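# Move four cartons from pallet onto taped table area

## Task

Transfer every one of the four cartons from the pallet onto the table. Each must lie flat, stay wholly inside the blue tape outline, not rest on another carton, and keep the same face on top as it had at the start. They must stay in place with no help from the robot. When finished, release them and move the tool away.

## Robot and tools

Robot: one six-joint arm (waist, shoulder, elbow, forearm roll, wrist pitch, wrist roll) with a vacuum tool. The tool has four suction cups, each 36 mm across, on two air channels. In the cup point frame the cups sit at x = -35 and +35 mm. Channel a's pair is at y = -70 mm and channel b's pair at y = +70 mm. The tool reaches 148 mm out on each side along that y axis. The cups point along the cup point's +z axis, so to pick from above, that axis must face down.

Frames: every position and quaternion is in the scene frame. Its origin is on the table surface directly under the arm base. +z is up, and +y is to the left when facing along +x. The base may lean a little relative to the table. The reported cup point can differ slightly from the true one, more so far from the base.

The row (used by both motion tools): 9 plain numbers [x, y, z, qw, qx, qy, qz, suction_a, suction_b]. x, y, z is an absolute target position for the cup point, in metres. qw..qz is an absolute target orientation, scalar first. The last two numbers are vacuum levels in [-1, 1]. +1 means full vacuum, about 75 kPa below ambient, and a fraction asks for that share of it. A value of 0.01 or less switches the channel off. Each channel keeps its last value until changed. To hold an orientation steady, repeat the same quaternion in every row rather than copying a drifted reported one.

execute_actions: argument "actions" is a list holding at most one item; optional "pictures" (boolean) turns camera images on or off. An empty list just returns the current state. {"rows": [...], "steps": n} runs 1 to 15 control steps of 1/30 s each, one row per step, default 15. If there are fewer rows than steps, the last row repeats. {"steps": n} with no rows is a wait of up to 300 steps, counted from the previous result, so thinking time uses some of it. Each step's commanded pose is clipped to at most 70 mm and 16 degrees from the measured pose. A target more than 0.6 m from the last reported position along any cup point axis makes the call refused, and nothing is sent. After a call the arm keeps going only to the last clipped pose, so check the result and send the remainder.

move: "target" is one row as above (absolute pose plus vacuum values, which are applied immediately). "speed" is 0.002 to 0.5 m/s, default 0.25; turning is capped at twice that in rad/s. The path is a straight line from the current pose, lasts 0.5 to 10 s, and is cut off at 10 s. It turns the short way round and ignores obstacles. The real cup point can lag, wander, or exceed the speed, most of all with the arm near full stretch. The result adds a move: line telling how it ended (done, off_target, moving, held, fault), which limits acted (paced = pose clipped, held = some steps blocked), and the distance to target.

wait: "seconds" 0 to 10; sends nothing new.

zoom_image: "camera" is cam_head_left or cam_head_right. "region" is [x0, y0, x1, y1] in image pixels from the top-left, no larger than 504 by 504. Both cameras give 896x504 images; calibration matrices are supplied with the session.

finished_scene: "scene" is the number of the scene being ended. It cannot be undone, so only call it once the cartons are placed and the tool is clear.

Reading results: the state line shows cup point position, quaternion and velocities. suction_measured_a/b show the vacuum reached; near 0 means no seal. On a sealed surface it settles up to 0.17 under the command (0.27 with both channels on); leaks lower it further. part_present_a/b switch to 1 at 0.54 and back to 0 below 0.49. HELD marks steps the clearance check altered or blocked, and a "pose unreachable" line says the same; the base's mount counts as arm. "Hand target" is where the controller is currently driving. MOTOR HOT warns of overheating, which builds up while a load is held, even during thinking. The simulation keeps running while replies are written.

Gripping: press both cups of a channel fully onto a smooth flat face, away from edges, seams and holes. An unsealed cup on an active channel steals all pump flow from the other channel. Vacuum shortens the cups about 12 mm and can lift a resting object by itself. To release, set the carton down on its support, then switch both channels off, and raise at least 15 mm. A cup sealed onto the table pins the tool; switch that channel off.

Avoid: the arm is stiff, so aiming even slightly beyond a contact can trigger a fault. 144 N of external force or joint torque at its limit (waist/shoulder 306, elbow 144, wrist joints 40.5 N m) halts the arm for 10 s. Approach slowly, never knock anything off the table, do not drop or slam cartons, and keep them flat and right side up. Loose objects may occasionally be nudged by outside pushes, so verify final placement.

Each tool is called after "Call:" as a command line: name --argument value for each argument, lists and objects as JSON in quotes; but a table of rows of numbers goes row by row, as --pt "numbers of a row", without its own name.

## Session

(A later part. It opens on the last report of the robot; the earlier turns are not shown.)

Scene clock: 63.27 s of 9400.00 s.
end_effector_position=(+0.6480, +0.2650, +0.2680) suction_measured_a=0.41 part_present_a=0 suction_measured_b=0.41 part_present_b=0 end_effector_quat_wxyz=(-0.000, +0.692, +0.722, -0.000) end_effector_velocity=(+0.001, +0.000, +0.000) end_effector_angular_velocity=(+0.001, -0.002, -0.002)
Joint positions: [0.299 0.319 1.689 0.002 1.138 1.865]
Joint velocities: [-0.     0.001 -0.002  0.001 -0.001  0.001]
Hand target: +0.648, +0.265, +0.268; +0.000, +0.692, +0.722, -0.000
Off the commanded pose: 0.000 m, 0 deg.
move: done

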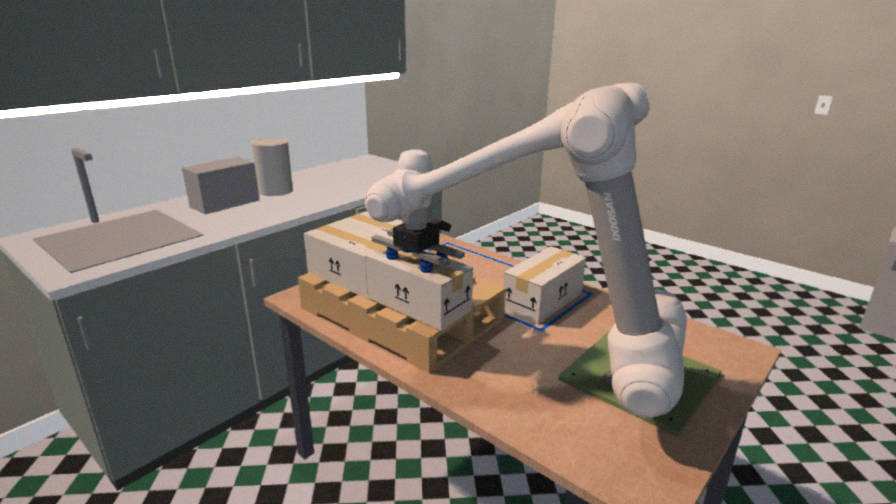

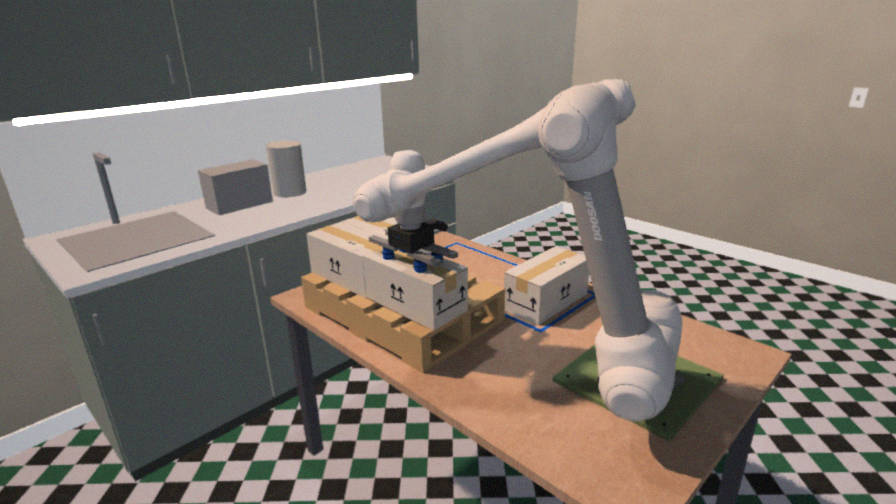

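Call:
move --target '[0.59,0.25,0.325,0,0.692,0.722,0,1,1]' --speed 0.12

Call:
move --target '[0.648,-0.216,0.325,0,0,1,0,1,1]' --speed 0.35

Call:
move --target '[0.648,-0.216,0.155,0,0,1,0,1,1]' --speed 0.15

Call:
move --target '[0.648,-0.216,0.142,0,0,1,0,1,1]' --speed 0.025

Call:
move --target '[0.65,-0.2,0.30,0,0,1,0,0,0]'

Call:
move --target '[0.957,0.125,0.3,0,0.692,0.722,0,0,0]' --speed 0.5

Call:
move --target '[0.957,0.125,0.269,0,0.692,0.722,0,1,1]' --speed 0.03

Call:
zoom_image --camera "cam_head_left" --region '[290, 170, 490, 320]'

Scene clock: 82.57 s of 9400.00 s.
end_effector_position=(+0.5901, +0.2500, +0.3250) suction_measured_a=0.81 part_present_a=1 suction_measured_b=0.81 part_present_b=1 end_effector_quat_wxyz=(-0.000, +0.692, +0.722, -0.000) end_effector_velocity=(-0.001, +0.000, +0.001) end_effector_angular_velocity=(+0.000, +0.000, +0.001)
Joint positions: [0.307 0.194 1.741 0.002 1.21  1.873]
Joint velocities: [ 0.001 -0.001 -0.     0.     0.002 -0.   ]
Hand target: +0.590, +0.250, +0.325; -0.000, +0.692, +0.722, +0.000
Off the commanded pose: 0.000 m, 0 deg.
move: done

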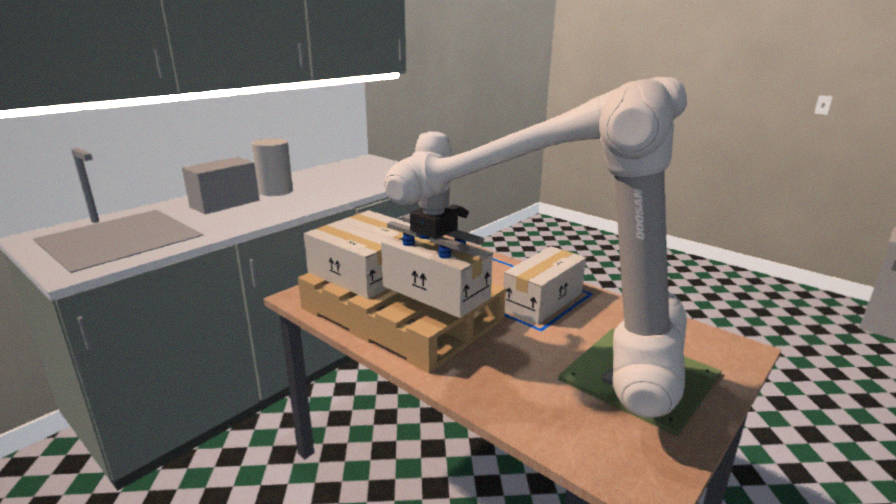

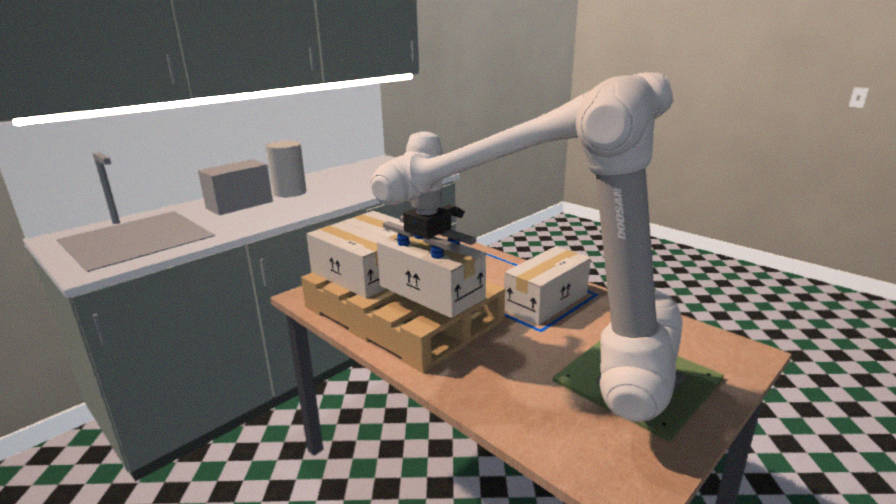

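Scene clock: 85.23 s of 9400.00 s.
end_effector_position=(+0.6480, -0.2165, +0.3250) suction_measured_a=0.81 part_present_a=1 suction_measured_b=0.81 part_present_b=1 end_effector_quat_wxyz=(+0.000, +0.000, +1.000, -0.000) end_effector_velocity=(+0.001, -0.001, +0.001) end_effector_angular_velocity=(+0.000, -0.001, +0.003)
Joint positions: [-0.411  0.259  1.659 -0.001  1.227 -0.372]
Joint velocities: [-0.001  0.001 -0.002  0.001  0.    -0.004]
Hand target: +0.648, -0.217, +0.325; +0.000, +0.000, +1.000, -0.000
Off the commanded pose: 0.001 m, 0 deg.
move: done

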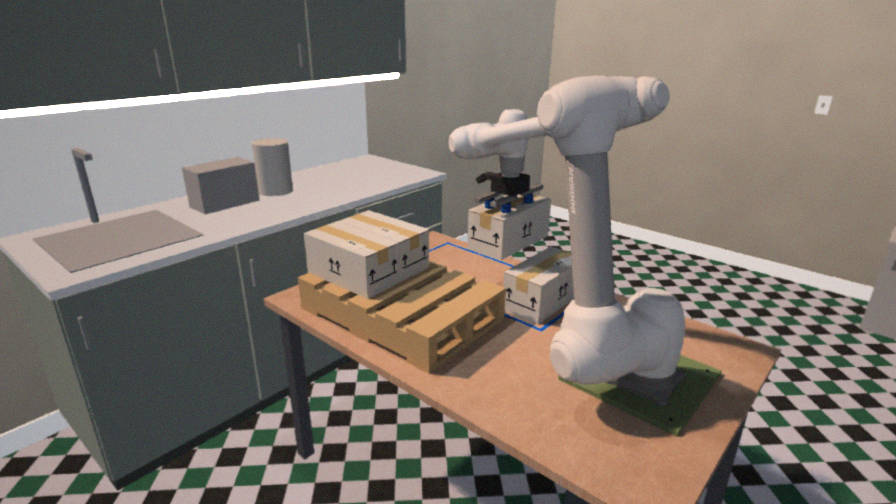

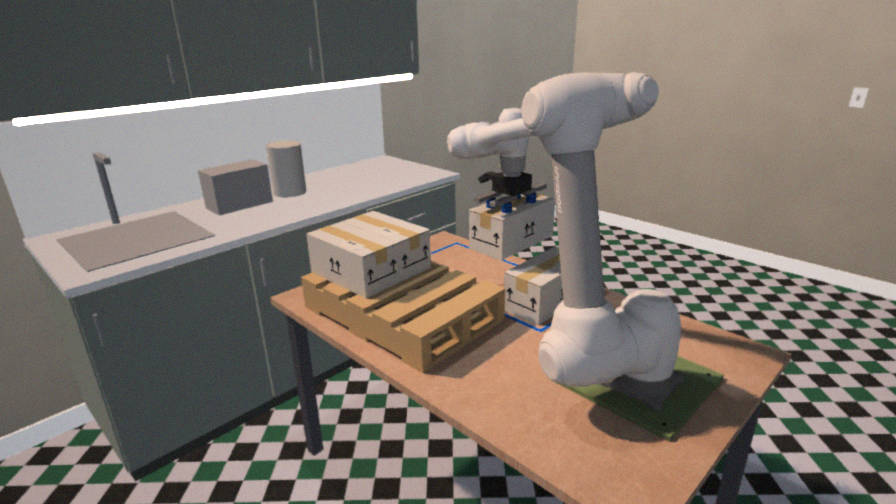

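Scene clock: 86.77 s of 9400.00 s.
end_effector_position=(+0.6480, -0.2160, +0.1550) suction_measured_a=0.81 part_present_a=1 suction_measured_b=0.81 part_present_b=1 end_effector_quat_wxyz=(+0.000, +0.000, +1.000, -0.000) end_effector_velocity=(+0.000, -0.000, -0.000) end_effector_angular_velocity=(-0.001, -0.001, +0.002)
Joint positions: [-0.41   0.39   1.822 -0.001  0.933 -0.371]
Joint velocities: [ 0.     0.     0.    -0.001 -0.002 -0.001]
Hand target: +0.648, -0.216, +0.155; -0.000, +0.000, +1.000, -0.000
Off the commanded pose: 0.000 m, 0 deg.
move: done

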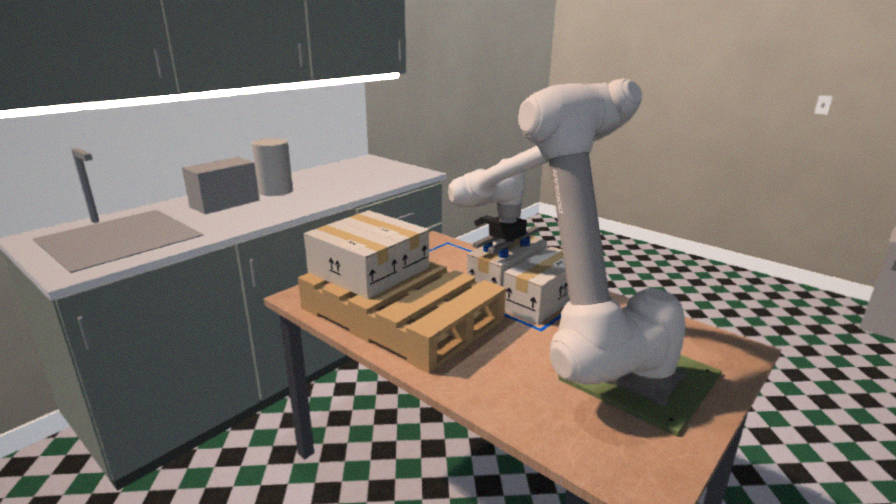

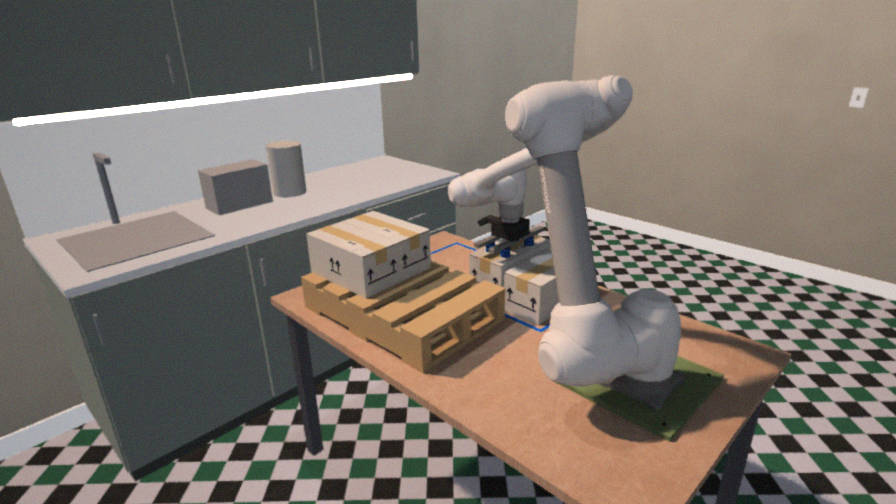

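Scene clock: 87.53 s of 9400.00 s.
end_effector_position=(+0.6480, -0.2160, +0.1421) suction_measured_a=0.81 part_present_a=1 suction_measured_b=0.81 part_present_b=1 end_effector_quat_wxyz=(+0.000, -0.000, +1.000, +0.000) end_effector_velocity=(-0.001, -0.000, -0.001) end_effector_angular_velocity=(-0.000, +0.000, +0.000)
Joint positions: [-0.41   0.403  1.831 -0.001  0.911 -0.371]
Joint velocities: [-0.001  0.     0.001 -0.    -0.002 -0.001]
Hand target: +0.648, -0.216, +0.142; -0.000, +0.000, +1.000, +0.000
Off the commanded pose: 0.000 m, 0 deg.
move: done

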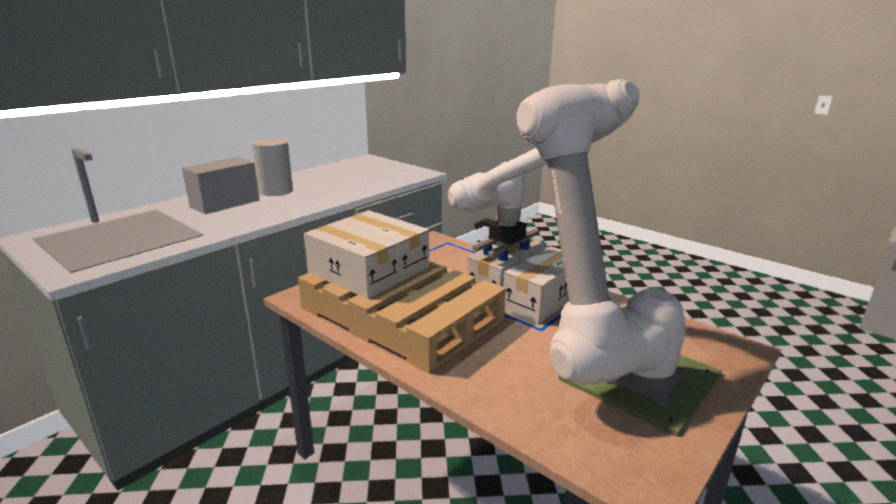

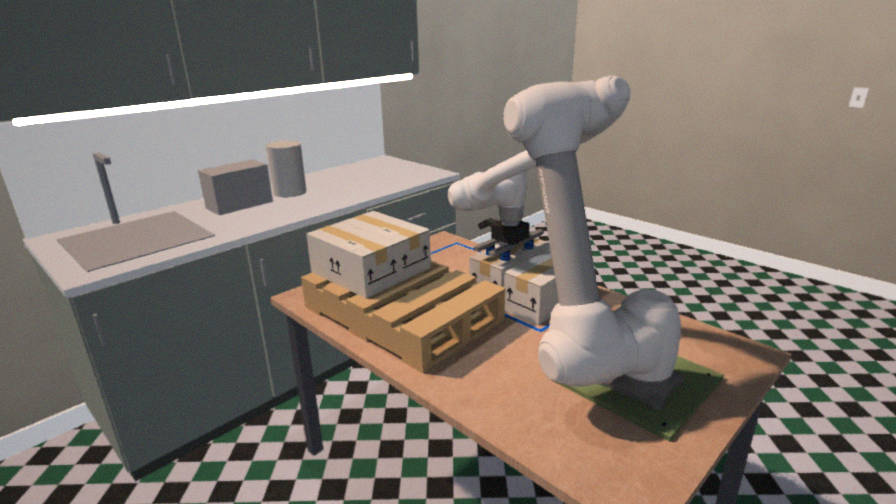

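Scene clock: 88.63 s of 9400.00 s.
end_effector_position=(+0.6500, -0.2000, +0.3000) suction_measured_a=0.00 part_present_a=0 suction_measured_b=0.00 part_present_b=0 end_effector_quat_wxyz=(-0.000, +0.000, +1.000, +0.000) end_effector_velocity=(+0.001, +0.001, +0.001) end_effector_angular_velocity=(+0.000, -0.001, +0.001)
Joint positions: [-0.387  0.269  1.694 -0.001  1.182 -0.348]
Joint velocities: [ 0.002 -0.001 -0.002  0.001  0.002  0.001]
Hand target: +0.650, -0.200, +0.300; +0.000, -0.000, +1.000, +0.000
Off the commanded pose: 0.000 m, 0 deg.
move: done

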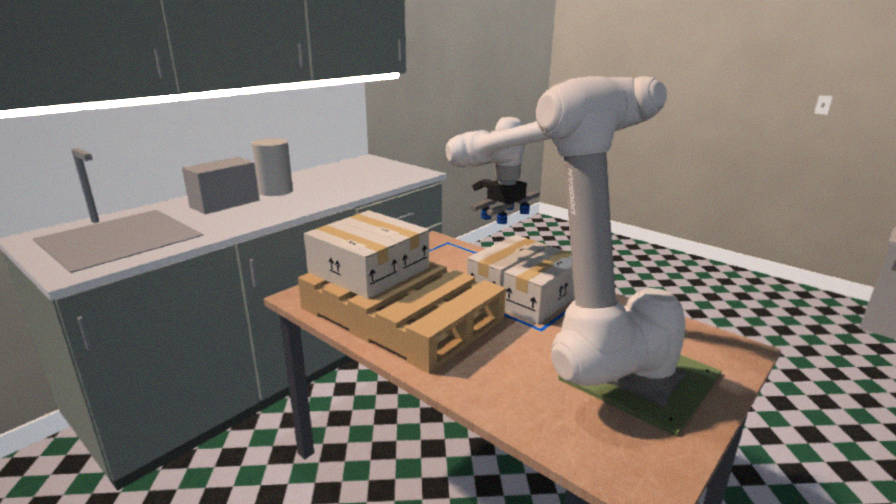

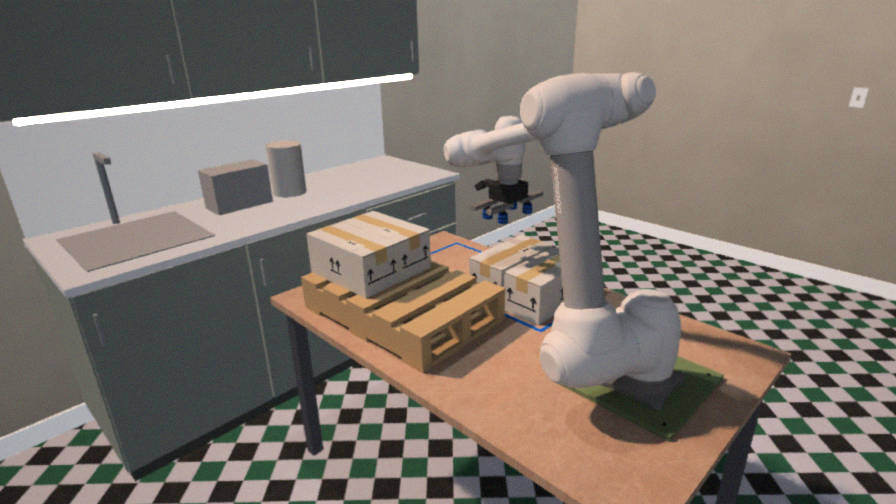

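Scene clock: 90.73 s of 9400.00 s.
end_effector_position=(+0.9568, +0.1253, +0.2998) suction_measured_a=0.00 part_present_a=0 suction_measured_b=0.00 part_present_b=0 end_effector_quat_wxyz=(-0.000, +0.692, +0.722, +0.000) end_effector_velocity=(+0.001, +0.000, +0.000) end_effector_angular_velocity=(-0.000, +0.001, -0.002)
Joint positions: [0.055 0.729 0.985 0.001 1.431 1.622]
Joint velocities: [ 0.     0.002 -0.004 -0.     0.003  0.002]
Hand target: +0.957, +0.125, +0.300; -0.000, +0.692, +0.722, +0.000
Off the commanded pose: 0.000 m, 0 deg.
move: done

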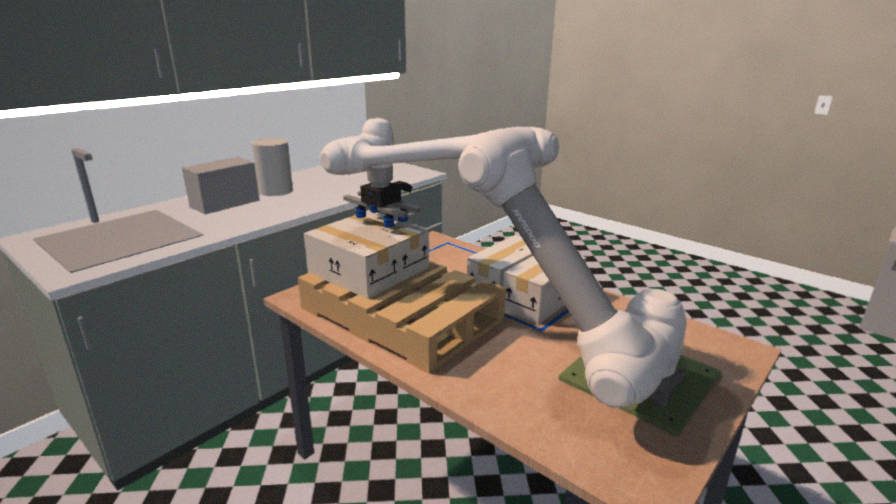

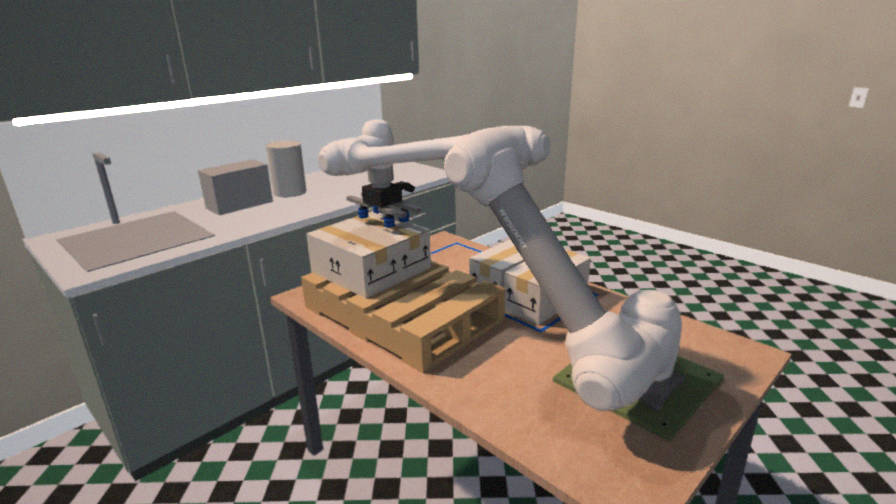

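Scene clock: 92.03 s of 9400.00 s.
end_effector_position=(+0.9570, +0.1250, +0.2689) suction_measured_a=0.40 part_present_a=0 suction_measured_b=0.40 part_present_b=0 end_effector_quat_wxyz=(-0.000, +0.692, +0.722, -0.000) end_effector_velocity=(-0.001, -0.000, -0.002) end_effector_angular_velocity=(-0.001, +0.001, -0.000)
Joint positions: [0.055 0.739 1.023 0.001 1.383 1.622]
Joint velocities: [ 0.     0.     0.003 -0.001 -0.002  0.   ]
Hand target: +0.957, +0.125, +0.269; -0.000, +0.692, +0.722, -0.000
Off the commanded pose: 0.000 m, 0 deg.
move: done

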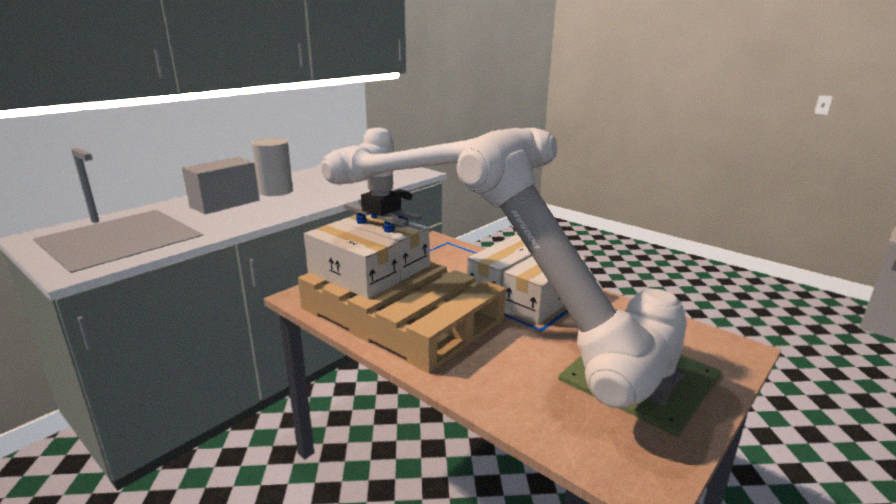

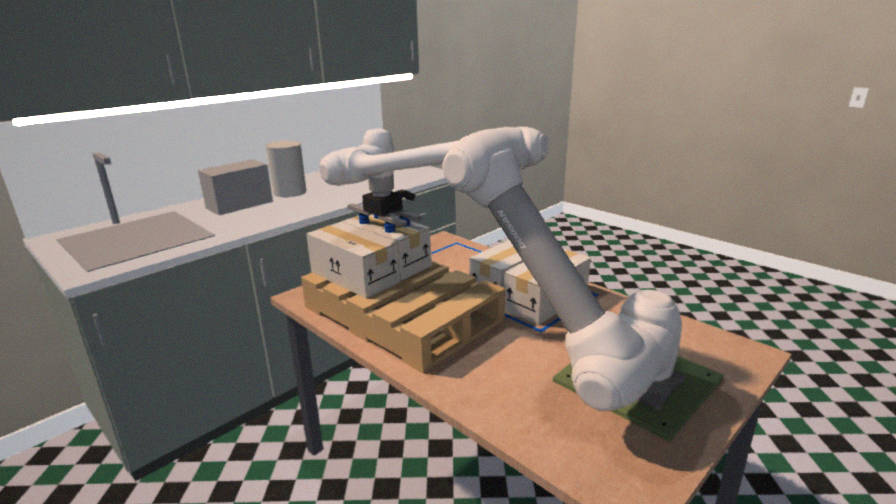

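Region (290, 170, 490, 320) of cam_head_left's 896x504 image, scaled by 2.520, with more detail than that image has; it fills the top 378 rows of this view, and the rest is white.

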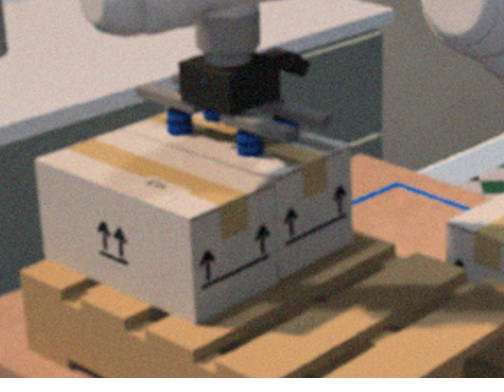

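Call:
move --target '[0.95,0.085,0.325,0,0.692,0.722,0,1,1]' --speed 0.12

Call:
move --target '[0.82,-0.214,0.325,0,0,1,0,1,1]' --speed 0.35

Call:
move --target '[0.82,-0.214,0.155,0,0,1,0,1,1]' --speed 0.15

Call:
move --target '[0.82,-0.214,0.143,0,0,1,0,1,1]' --speed 0.025

Call:
zoom_image --camera "cam_head_left" --region '[400, 190, 600, 340]'

Scene clock: 103.23 s of 9400.00 s.
end_effector_position=(+0.9500, +0.0850, +0.3249) suction_measured_a=0.81 part_present_a=1 suction_measured_b=0.81 part_present_b=1 end_effector_quat_wxyz=(+0.000, +0.692, +0.722, -0.000) end_effector_velocity=(-0.001, +0.001, +0.000) end_effector_angular_velocity=(-0.000, +0.002, +0.003)
Joint positions: [0.014 0.702 0.987 0.001 1.457 1.581]
Joint velocities: [ 0.001 -0.    -0.    -0.     0.002 -0.002]
Hand target: +0.950, +0.085, +0.325; +0.000, +0.692, +0.722, -0.000
Off the commanded pose: 0.000 m, 0 deg.
move: done

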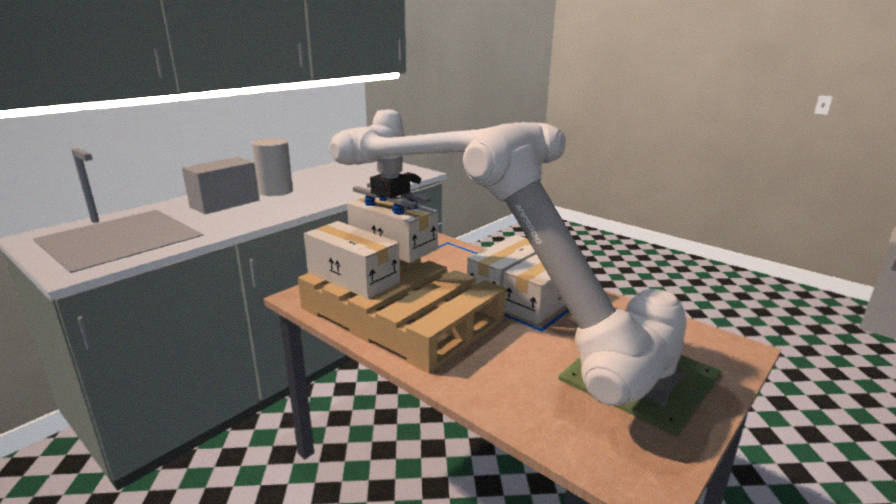

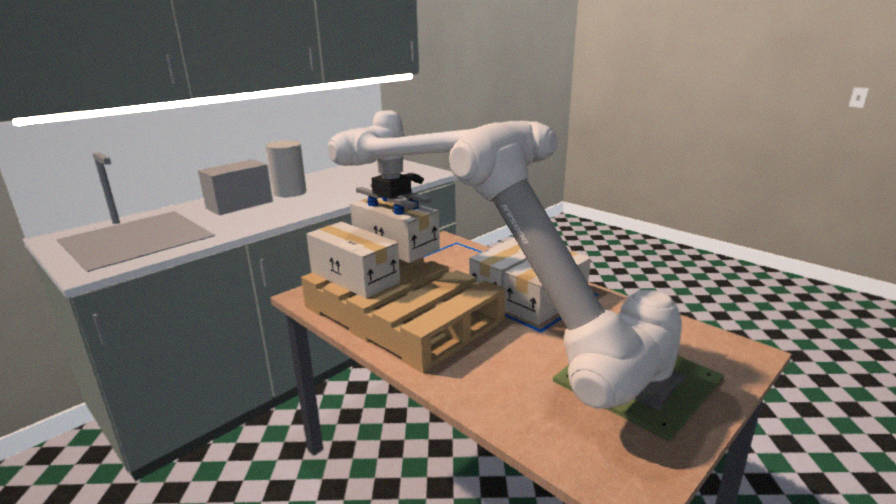

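Scene clock: 105.87 s of 9400.00 s.
end_effector_position=(+0.8201, -0.2142, +0.3251) suction_measured_a=0.81 part_present_a=1 suction_measured_b=0.81 part_present_b=1 end_effector_quat_wxyz=(-0.000, +0.000, +1.000, -0.000) end_effector_velocity=(-0.001, +0.002, -0.000) end_effector_angular_velocity=(+0.001, +0.001, +0.006)
Joint positions: [-0.334  0.516  1.292 -0.001  1.338 -0.295]
Joint velocities: [ 0.002 -0.001  0.002  0.    -0.    -0.004]
Hand target: +0.820, -0.214, +0.325; -0.000, +0.000, +1.000, -0.000
Off the commanded pose: 0.000 m, 0 deg.
move: done

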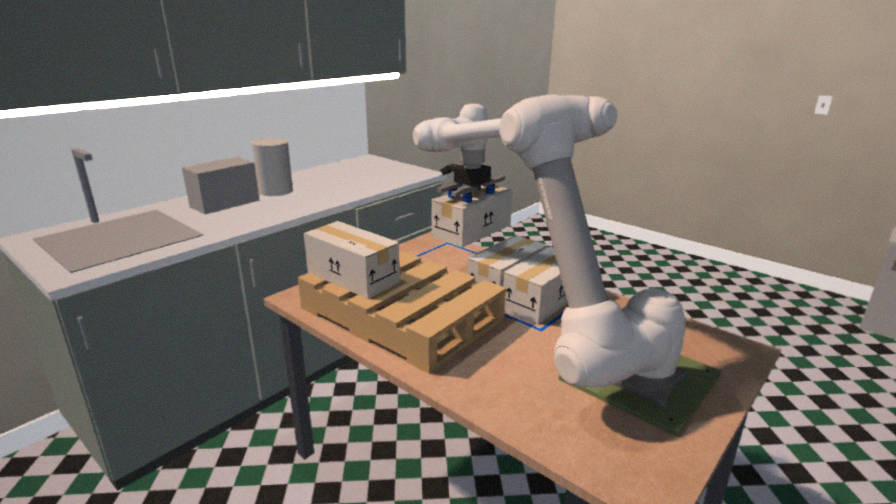

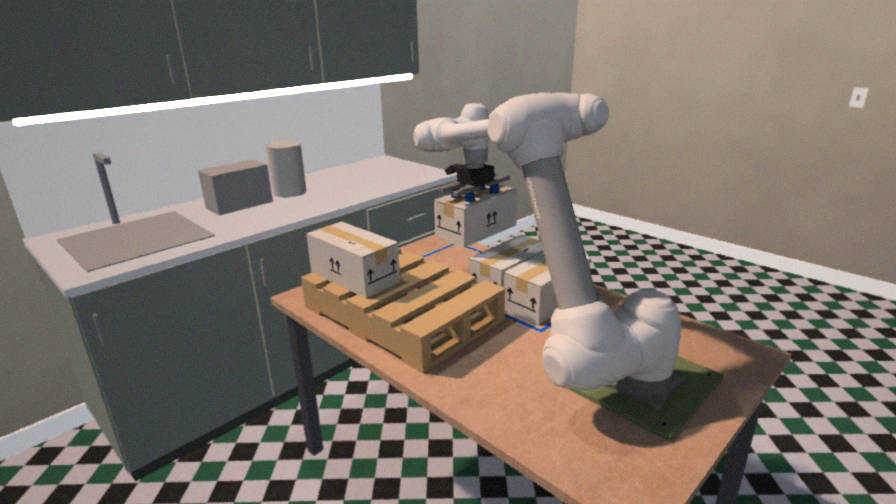

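Scene clock: 107.40 s of 9400.00 s.
end_effector_position=(+0.8200, -0.2140, +0.1550) suction_measured_a=0.81 part_present_a=1 suction_measured_b=0.81 part_present_b=1 end_effector_quat_wxyz=(+0.000, +0.000, +1.000, -0.000) end_effector_velocity=(-0.001, +0.001, -0.002) end_effector_angular_velocity=(+0.001, +0.002, +0.001)
Joint positions: [-0.334  0.615  1.456 -0.001  1.075 -0.295]
Joint velocities: [ 0.001  0.001  0.002  0.    -0.001 -0.   ]
Hand target: +0.820, -0.214, +0.155; -0.000, +0.000, +1.000, -0.000
Off the commanded pose: 0.000 m, 0 deg.
move: done

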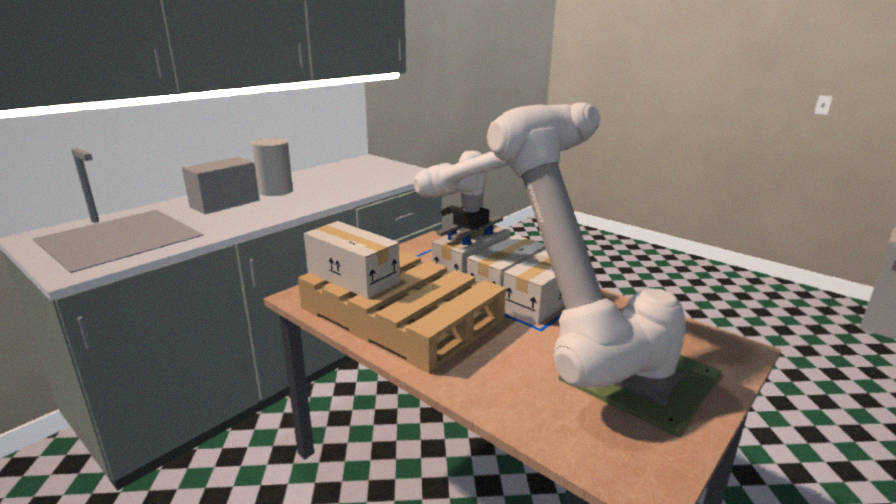

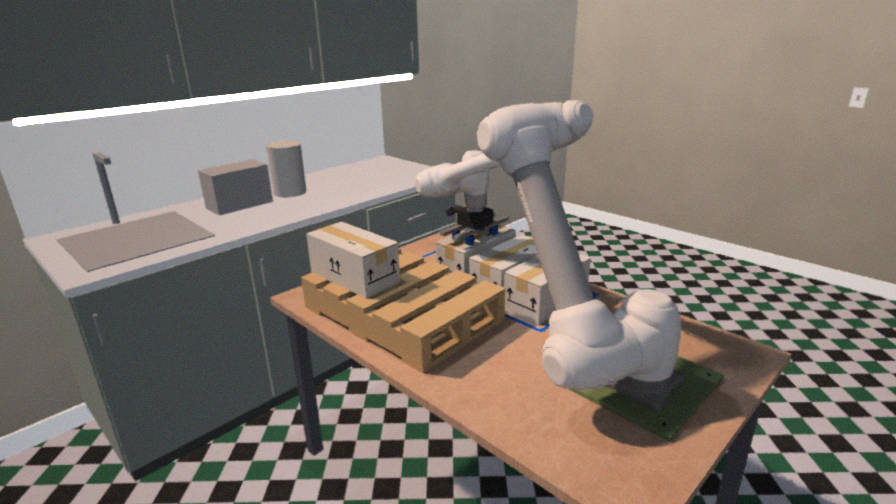

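Scene clock: 108.13 s of 9400.00 s.
end_effector_position=(+0.8200, -0.2140, +0.1431) suction_measured_a=0.81 part_present_a=1 suction_measured_b=0.81 part_present_b=1 end_effector_quat_wxyz=(+0.000, +0.000, +1.000, +0.000) end_effector_velocity=(+0.000, -0.001, -0.001) end_effector_angular_velocity=(-0.001, -0.001, -0.001)
Joint positions: [-0.334  0.625  1.464 -0.001  1.057 -0.295]
Joint velocities: [-0.001  0.001  0.    -0.001 -0.002  0.   ]
Hand target: +0.820, -0.214, +0.143; -0.000, +0.000, +1.000, -0.000
Off the commanded pose: 0.000 m, 0 deg.
move: done

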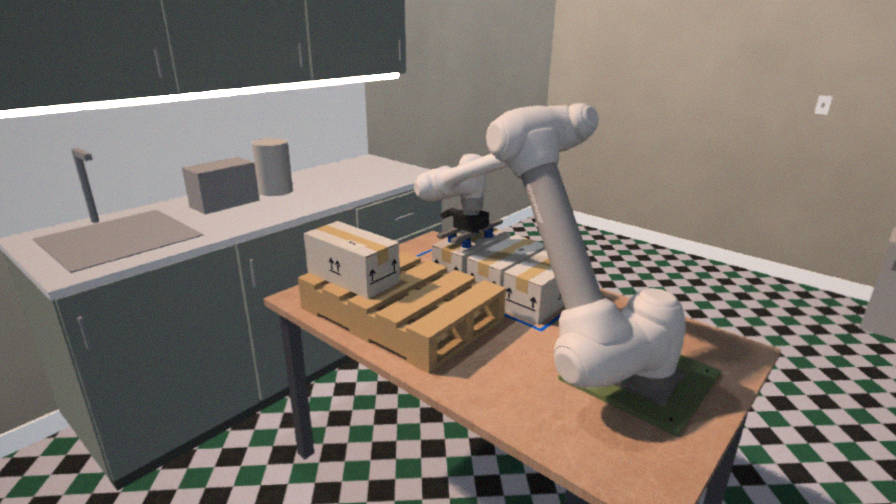

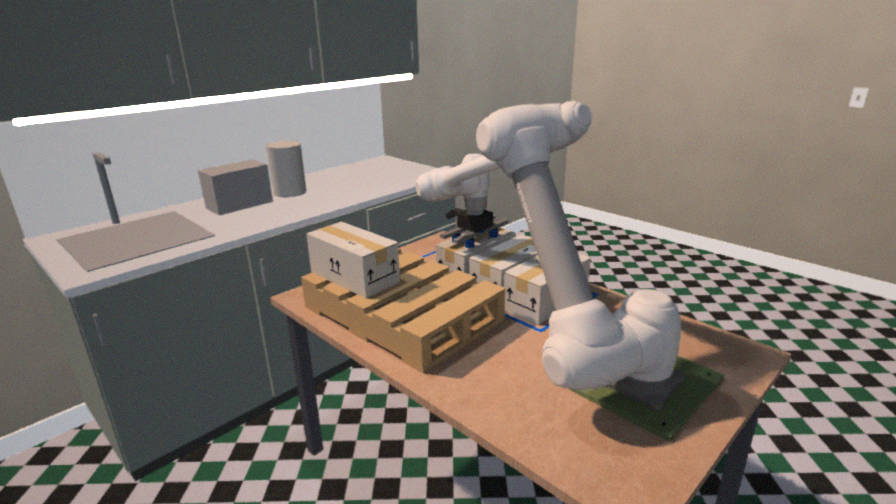

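Region (400, 190, 600, 340) of cam_head_left's 896x504 image, scaled by 2.520, with more detail than that image has; it fills the top 378 rows of this view, and the rest is white.

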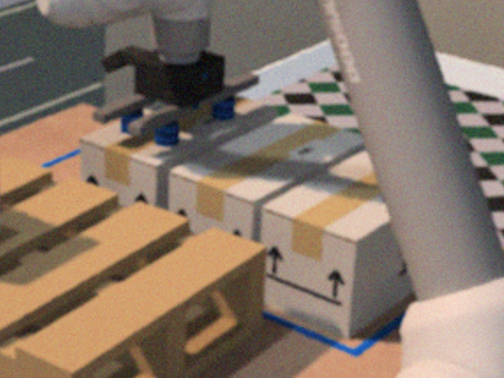

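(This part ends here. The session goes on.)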